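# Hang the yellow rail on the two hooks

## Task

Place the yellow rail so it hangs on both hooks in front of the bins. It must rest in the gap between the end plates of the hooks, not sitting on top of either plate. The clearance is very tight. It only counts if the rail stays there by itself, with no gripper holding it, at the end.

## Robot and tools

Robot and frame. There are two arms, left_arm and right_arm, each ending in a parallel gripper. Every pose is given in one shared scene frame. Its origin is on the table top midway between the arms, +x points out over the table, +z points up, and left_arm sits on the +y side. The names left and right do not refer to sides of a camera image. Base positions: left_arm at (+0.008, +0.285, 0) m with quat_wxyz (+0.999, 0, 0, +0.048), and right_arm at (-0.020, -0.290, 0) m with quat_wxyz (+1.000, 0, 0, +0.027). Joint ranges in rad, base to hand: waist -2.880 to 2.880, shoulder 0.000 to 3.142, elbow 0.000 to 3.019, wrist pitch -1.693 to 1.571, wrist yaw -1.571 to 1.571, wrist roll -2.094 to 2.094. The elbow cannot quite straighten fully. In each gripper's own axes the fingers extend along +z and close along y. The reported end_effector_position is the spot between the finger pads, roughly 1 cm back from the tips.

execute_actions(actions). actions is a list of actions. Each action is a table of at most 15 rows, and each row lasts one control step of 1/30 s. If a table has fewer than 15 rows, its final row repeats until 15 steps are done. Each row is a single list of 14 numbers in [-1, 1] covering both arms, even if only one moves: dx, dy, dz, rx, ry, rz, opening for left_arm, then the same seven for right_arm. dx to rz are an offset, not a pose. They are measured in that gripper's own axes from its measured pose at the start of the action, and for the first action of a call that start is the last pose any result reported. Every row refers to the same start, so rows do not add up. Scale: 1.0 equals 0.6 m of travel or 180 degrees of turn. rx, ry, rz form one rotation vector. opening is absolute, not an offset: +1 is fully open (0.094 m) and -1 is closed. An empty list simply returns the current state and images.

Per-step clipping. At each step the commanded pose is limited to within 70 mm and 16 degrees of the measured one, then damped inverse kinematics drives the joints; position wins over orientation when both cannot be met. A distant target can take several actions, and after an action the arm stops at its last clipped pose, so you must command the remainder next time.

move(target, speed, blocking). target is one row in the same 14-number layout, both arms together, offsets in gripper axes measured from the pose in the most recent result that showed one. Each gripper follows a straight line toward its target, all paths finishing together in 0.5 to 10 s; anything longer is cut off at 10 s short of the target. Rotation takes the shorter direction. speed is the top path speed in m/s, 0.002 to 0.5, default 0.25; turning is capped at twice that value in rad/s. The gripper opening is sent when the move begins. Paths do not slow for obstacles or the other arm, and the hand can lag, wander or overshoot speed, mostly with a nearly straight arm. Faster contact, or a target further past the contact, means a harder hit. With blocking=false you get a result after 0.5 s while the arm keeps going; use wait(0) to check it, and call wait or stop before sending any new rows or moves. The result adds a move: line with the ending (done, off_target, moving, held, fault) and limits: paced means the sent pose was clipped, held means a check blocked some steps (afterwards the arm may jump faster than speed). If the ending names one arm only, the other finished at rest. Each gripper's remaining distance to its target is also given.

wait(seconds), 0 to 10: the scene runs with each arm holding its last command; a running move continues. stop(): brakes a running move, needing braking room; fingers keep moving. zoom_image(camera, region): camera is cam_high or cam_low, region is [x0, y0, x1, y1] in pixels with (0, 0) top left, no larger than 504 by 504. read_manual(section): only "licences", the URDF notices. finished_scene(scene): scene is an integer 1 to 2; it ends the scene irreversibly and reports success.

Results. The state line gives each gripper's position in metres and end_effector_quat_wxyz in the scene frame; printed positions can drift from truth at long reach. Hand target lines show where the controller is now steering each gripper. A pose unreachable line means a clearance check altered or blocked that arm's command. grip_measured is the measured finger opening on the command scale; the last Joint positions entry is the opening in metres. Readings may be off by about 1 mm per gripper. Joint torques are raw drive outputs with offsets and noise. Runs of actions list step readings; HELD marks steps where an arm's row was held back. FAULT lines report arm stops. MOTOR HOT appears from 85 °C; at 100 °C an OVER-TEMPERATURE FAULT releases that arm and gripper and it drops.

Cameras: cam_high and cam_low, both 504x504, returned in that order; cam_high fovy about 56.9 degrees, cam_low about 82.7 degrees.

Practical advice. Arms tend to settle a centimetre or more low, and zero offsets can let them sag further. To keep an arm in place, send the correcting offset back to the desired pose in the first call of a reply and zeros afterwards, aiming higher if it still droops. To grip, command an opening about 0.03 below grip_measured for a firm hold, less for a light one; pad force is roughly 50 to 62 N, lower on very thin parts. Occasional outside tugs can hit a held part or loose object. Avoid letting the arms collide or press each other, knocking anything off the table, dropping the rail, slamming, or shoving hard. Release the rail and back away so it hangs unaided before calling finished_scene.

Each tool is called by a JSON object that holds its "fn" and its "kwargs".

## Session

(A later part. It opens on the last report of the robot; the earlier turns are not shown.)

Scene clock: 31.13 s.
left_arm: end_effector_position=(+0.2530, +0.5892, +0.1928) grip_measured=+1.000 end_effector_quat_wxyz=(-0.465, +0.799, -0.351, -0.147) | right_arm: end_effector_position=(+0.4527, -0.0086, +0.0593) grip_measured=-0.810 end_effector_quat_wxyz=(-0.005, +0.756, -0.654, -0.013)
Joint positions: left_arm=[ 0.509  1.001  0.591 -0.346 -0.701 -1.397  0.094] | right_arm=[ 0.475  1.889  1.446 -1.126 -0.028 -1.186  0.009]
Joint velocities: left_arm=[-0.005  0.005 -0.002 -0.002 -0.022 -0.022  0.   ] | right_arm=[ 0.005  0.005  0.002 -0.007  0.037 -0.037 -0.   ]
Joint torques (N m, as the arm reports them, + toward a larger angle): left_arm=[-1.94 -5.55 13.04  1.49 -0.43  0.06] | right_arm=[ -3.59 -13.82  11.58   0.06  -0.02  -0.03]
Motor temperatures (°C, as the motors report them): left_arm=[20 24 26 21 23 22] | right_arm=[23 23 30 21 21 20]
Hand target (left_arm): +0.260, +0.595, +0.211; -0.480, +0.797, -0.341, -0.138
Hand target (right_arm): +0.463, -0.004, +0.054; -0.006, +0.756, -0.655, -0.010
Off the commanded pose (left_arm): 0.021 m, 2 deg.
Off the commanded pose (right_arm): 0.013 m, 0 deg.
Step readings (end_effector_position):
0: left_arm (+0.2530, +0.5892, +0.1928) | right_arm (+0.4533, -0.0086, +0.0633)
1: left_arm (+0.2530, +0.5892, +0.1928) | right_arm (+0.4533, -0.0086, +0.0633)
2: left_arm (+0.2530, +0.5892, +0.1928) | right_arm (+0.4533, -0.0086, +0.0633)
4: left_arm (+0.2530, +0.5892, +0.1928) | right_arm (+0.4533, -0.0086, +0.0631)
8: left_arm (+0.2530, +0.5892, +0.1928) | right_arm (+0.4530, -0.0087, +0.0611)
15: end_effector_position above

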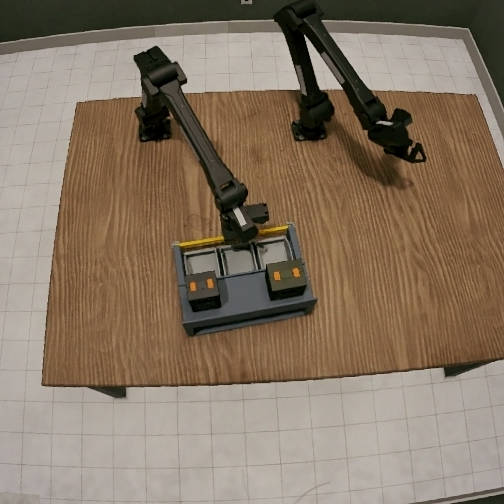

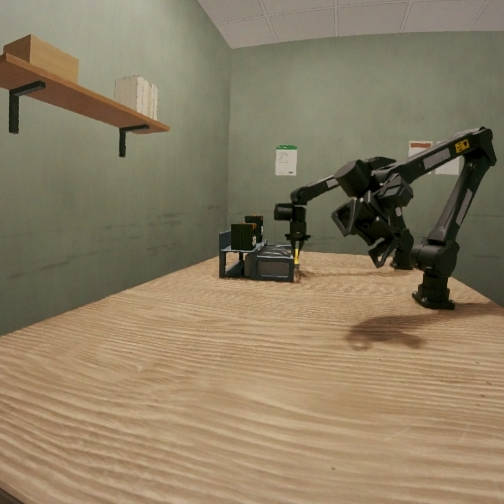

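{"fn": "execute_actions", "kwargs": {"actions": [[[-0.012,-0.032,-0.006,0.0096,-0.002,-0.0085,1, -0.0068,-0.0166,0,0.0029,-0.0012,0,-0.82],[-0.012,-0.032,-0.006,0.0096,-0.002,-0.0085,1, -0.0068,-0.0166,0,0.0029,-0.0012,0,-0.81],[-0.012,-0.032,-0.006,0.0096,-0.002,-0.0085,1, -0.0075,-0.0177,-0.0087,0.0059,-0.0024,0,-0.80],[-0.012,-0.032,-0.006,0.0096,-0.002,-0.0085,1, -0.0075,-0.0177,-0.0087,0.0059,-0.0024,0,-0.79],[-0.012,-0.032,-0.006,0.0096,-0.002,-0.0085,1, -0.0082,-0.0188,-0.0175,0.0088,-0.0036,0,-0.78],[-0.012,-0.032,-0.006,0.0096,-0.002,-0.0085,1, -0.0082,-0.0188,-0.0175,0.0088,-0.0036,0,-0.76],[-0.012,-0.032,-0.006,0.0096,-0.002,-0.0085,1, -0.0089,-0.0199,-0.0263,0.0118,-0.0048,0,-0.73],[-0.012,-0.032,-0.006,0.0096,-0.002,-0.0085,1, -0.0089,-0.0199,-0.0263,0.0118,-0.0048,0,-0.69],[-0.012,-0.032,-0.006,0.0096,-0.002,-0.0085,1, -0.0096,-0.021,-0.0351,0.0147,-0.006,0,-0.65],[-0.012,-0.032,-0.006,0.0096,-0.002,-0.0085,1, -0.0096,-0.021,-0.0351,0.0147,-0.006,0,-0.6],[-0.012,-0.032,-0.006,0.0096,-0.002,-0.0085,1, -0.0103,-0.0221,-0.0439,0.0177,-0.0072,0,-0.55]],[[-0.012,-0.032,-0.006,0.0096,-0.002,-0.0085,1, -0.011,-0.0232,-0.0527,0.0206,-0.0084,0,-0.55],[-0.012,-0.032,-0.006,0.0096,-0.002,-0.0085,1, -0.0113,-0.0237,-0.0571,0.0221,-0.009,0,-0.55],[-0.012,-0.032,-0.006,0.0096,-0.002,-0.0085,1, -0.0117,-0.0243,-0.0615,0.0236,-0.0096,0,-0.55],[-0.012,-0.032,-0.006,0.0096,-0.002,-0.0085,1, -0.0124,-0.0254,-0.0703,0.0265,-0.0108,0,-0.55],[-0.012,-0.032,-0.006,0.0096,-0.002,-0.0085,1, -0.0131,-0.0265,-0.0791,0.0295,-0.012,0,-0.55],[-0.012,-0.032,-0.006,0.0096,-0.002,-0.0085,1, -0.0138,-0.0276,-0.0879,0.0324,-0.0132,0,-0.55],[-0.012,-0.032,-0.006,0.0096,-0.002,-0.0085,1, -0.0145,-0.0287,-0.0967,0.0354,-0.0144,0,-0.55],[-0.012,-0.032,-0.006,0.0096,-0.002,-0.0085,1, -0.0152,-0.0298,-0.1055,0.0383,-0.0156,0,-0.55],[-0.012,-0.032,-0.006,0.0096,-0.002,-0.0085,1, -0.0159,-0.0309,-0.1143,0.0413,-0.0168,0,-0.55],[-0.012,-0.032,-0.006,0.0096,-0.002,-0.0085,1, -0.0166,-0.032,-0.1231,0.0442,-0.018,0,-0.55]]]}}

{"fn": "wait", "kwargs": {"seconds": 0.3}}

{"fn": "zoom_image", "kwargs": {"camera": "cam_low", "region": [283, 235, 318, 275]}}

{"fn": "zoom_image", "kwargs": {"camera": "cam_high", "region": [165, 228, 195, 255]}}

{"fn": "zoom_image", "kwargs": {"camera": "cam_high", "region": [272, 208, 302, 235]}}

Scene clock: 32.67 s.
left_arm: end_effector_position=(+0.2530, +0.5892, +0.1928) grip_measured=+1.000 end_effector_quat_wxyz=(-0.465, +0.799, -0.351, -0.147) | right_arm: end_effector_position=(+0.4567, -0.0062, +0.1199) grip_measured=-0.552 end_effector_quat_wxyz=(-0.059, +0.755, -0.653, +0.005)
Joint positions: left_arm=[ 0.509  1.001  0.591 -0.346 -0.701 -1.397  0.094] | right_arm=[ 0.475  1.775  1.446 -1.126 -0.029 -1.186  0.021]
Joint velocities: left_arm=[-0.015 -0.005  0.002  0.007  0.007 -0.037  0.   ] | right_arm=[-0.005 -0.112  0.002 -0.002  0.081  0.007 -0.   ]
Joint torques (N m, as the arm reports them, + toward a larger angle): left_arm=[-1.98 -5.28 13.08  1.5  -0.44  0.06] | right_arm=[ -2.47 -14.17  13.31   0.24  -0.04  -0.03]
Motor temperatures (°C, as the motors report them): left_arm=[20 24 26 21 23 22] | right_arm=[23 23 30 21 21 20]
Hand target (left_arm): +0.260, +0.595, +0.211; -0.480, +0.797, -0.341, -0.138
Hand target (right_arm): +0.470, +0.002, +0.136; -0.079, +0.753, -0.653, +0.012
Off the commanded pose (left_arm): 0.021 m, 2 deg.
Off the commanded pose (right_arm): 0.024 m, 2 deg.
Step readings (end_effector_position; steps 1 to 15: 1st action; 16 to 30: 2nd action):
0: left_arm (+0.2530, +0.5892, +0.1928) | right_arm (+0.4527, -0.0086, +0.0593)
1: left_arm (+0.2530, +0.5892, +0.1928) | right_arm (+0.4527, -0.0086, +0.0593)
2: left_arm (+0.2530, +0.5892, +0.1928) | right_arm (+0.4527, -0.0086, +0.0593)
4: left_arm (+0.2530, +0.5892, +0.1928) | right_arm (+0.4527, -0.0085, +0.0593)
8: left_arm (+0.2530, +0.5892, +0.1928) | right_arm (+0.4527, -0.0085, +0.0593)
15: left_arm (+0.2530, +0.5892, +0.1928) | right_arm (+0.4530, -0.0083, +0.0625)
16: left_arm (+0.2530, +0.5892, +0.1928) | right_arm (+0.4532, -0.0082, +0.0639)
17: left_arm (+0.2530, +0.5892, +0.1928) | right_arm (+0.4534, -0.0081, +0.0655)
19: left_arm (+0.2530, +0.5892, +0.1928) | right_arm (+0.4539, -0.0078, +0.0706)
23: left_arm (+0.2530, +0.5892, +0.1928) | right_arm (+0.4553, -0.0070, +0.0876)
30: end_effector_position above

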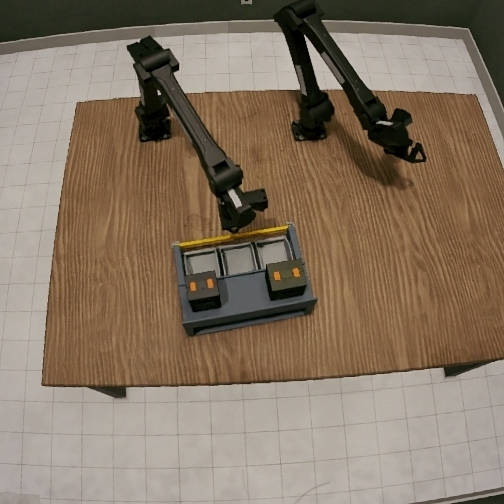

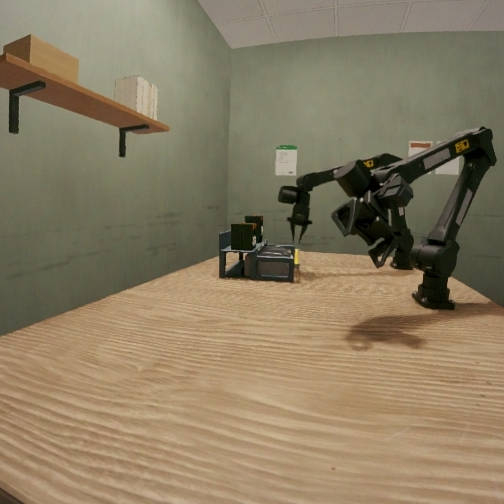

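Scene clock: 32.97 s.
left_arm: end_effector_position=(+0.2530, +0.5892, +0.1928) grip_measured=+1.000 end_effector_quat_wxyz=(-0.465, +0.799, -0.351, -0.147) | right_arm: end_effector_position=(+0.4567, -0.0062, +0.1211) grip_measured=-0.552 end_effector_quat_wxyz=(-0.060, +0.755, -0.653, +0.005)
Joint positions: left_arm=[ 0.509  1.001  0.591 -0.346 -0.701 -1.397  0.094] | right_arm=[ 0.475  1.773  1.446 -1.126 -0.029 -1.186  0.021]
Joint velocities: left_arm=[-0.005  0.005 -0.002  0.002 -0.007  0.022  0.   ] | right_arm=[-0.005 -0.005 -0.022 -0.002 -0.051 -0.037  0.   ]
Joint torques (N m, as the arm reports them, + toward a larger angle): left_arm=[-2.02 -5.16 13.03  1.54 -0.44  0.07] | right_arm=[ -2.16 -15.07  13.24   0.09  -0.04   0.03]
Motor temperatures (°C, as the motors report them): left_arm=[20 24 26 21 23 22] | right_arm=[23 23 30 21 21 20]
Hand target (left_arm): +0.260, +0.595, +0.211; -0.480, +0.797, -0.341, -0.138
Hand target (right_arm): +0.470, +0.002, +0.136; -0.079, +0.753, -0.653, +0.012
Off the commanded pose (left_arm): 0.021 m, 2 deg.
Off the commanded pose (right_arm): 0.023 m, 2 deg.
wait: 0.30 s; at rest by 0.17 s

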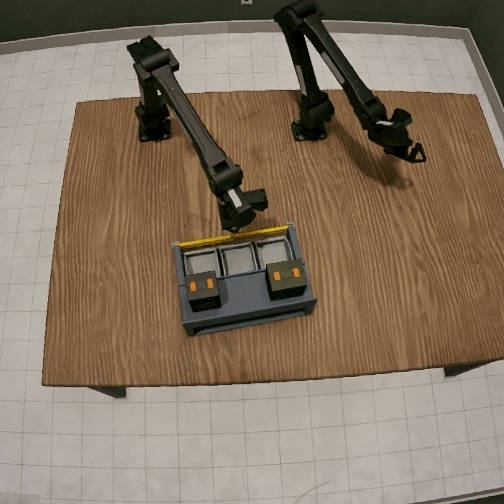

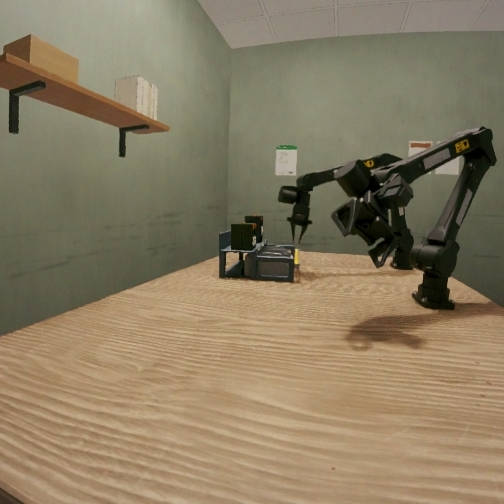

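Region (283, 235, 318, 275) of cam_low's 504x504 image, scaled by 12.600, with more detail than that image has; it fills the left 441 columns of this view, and the rest is white.

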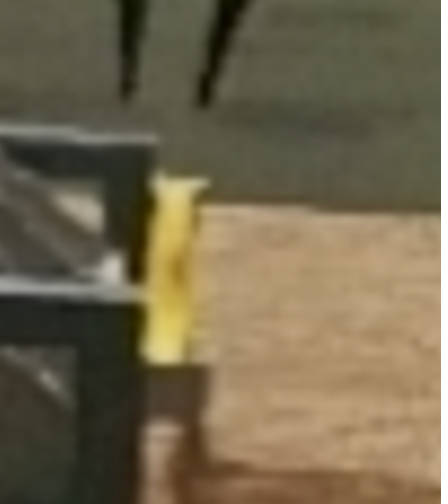

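Region (165, 228, 195, 255) of cam_high's 504x504 image, scaled by 16.800, with more detail than that image has; it fills the top 454 rows of this view, and the rest is white.

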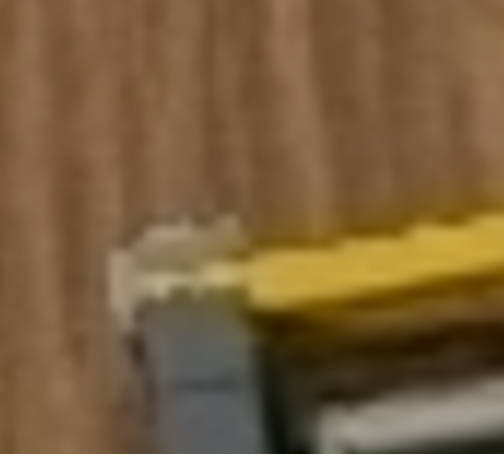

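Region (272, 208, 302, 235) of cam_high's 504x504 image, scaled by 16.800, with more detail than that image has; it fills the top 454 rows of this view, and the rest is white.

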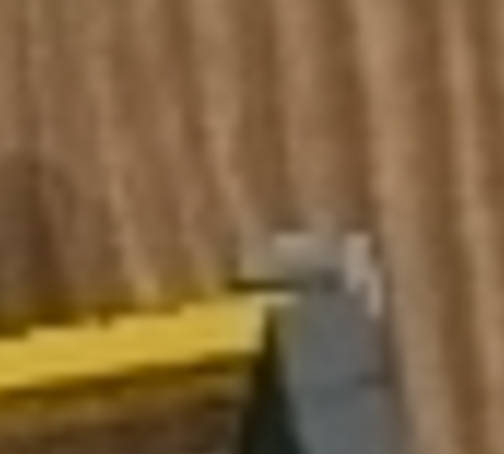

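The rail rests in both hooks between the end plates, and the gripper is clear of it.

{"fn": "finished_scene", "kwargs": {"scene": 1}}

The scene is finished: the task was done.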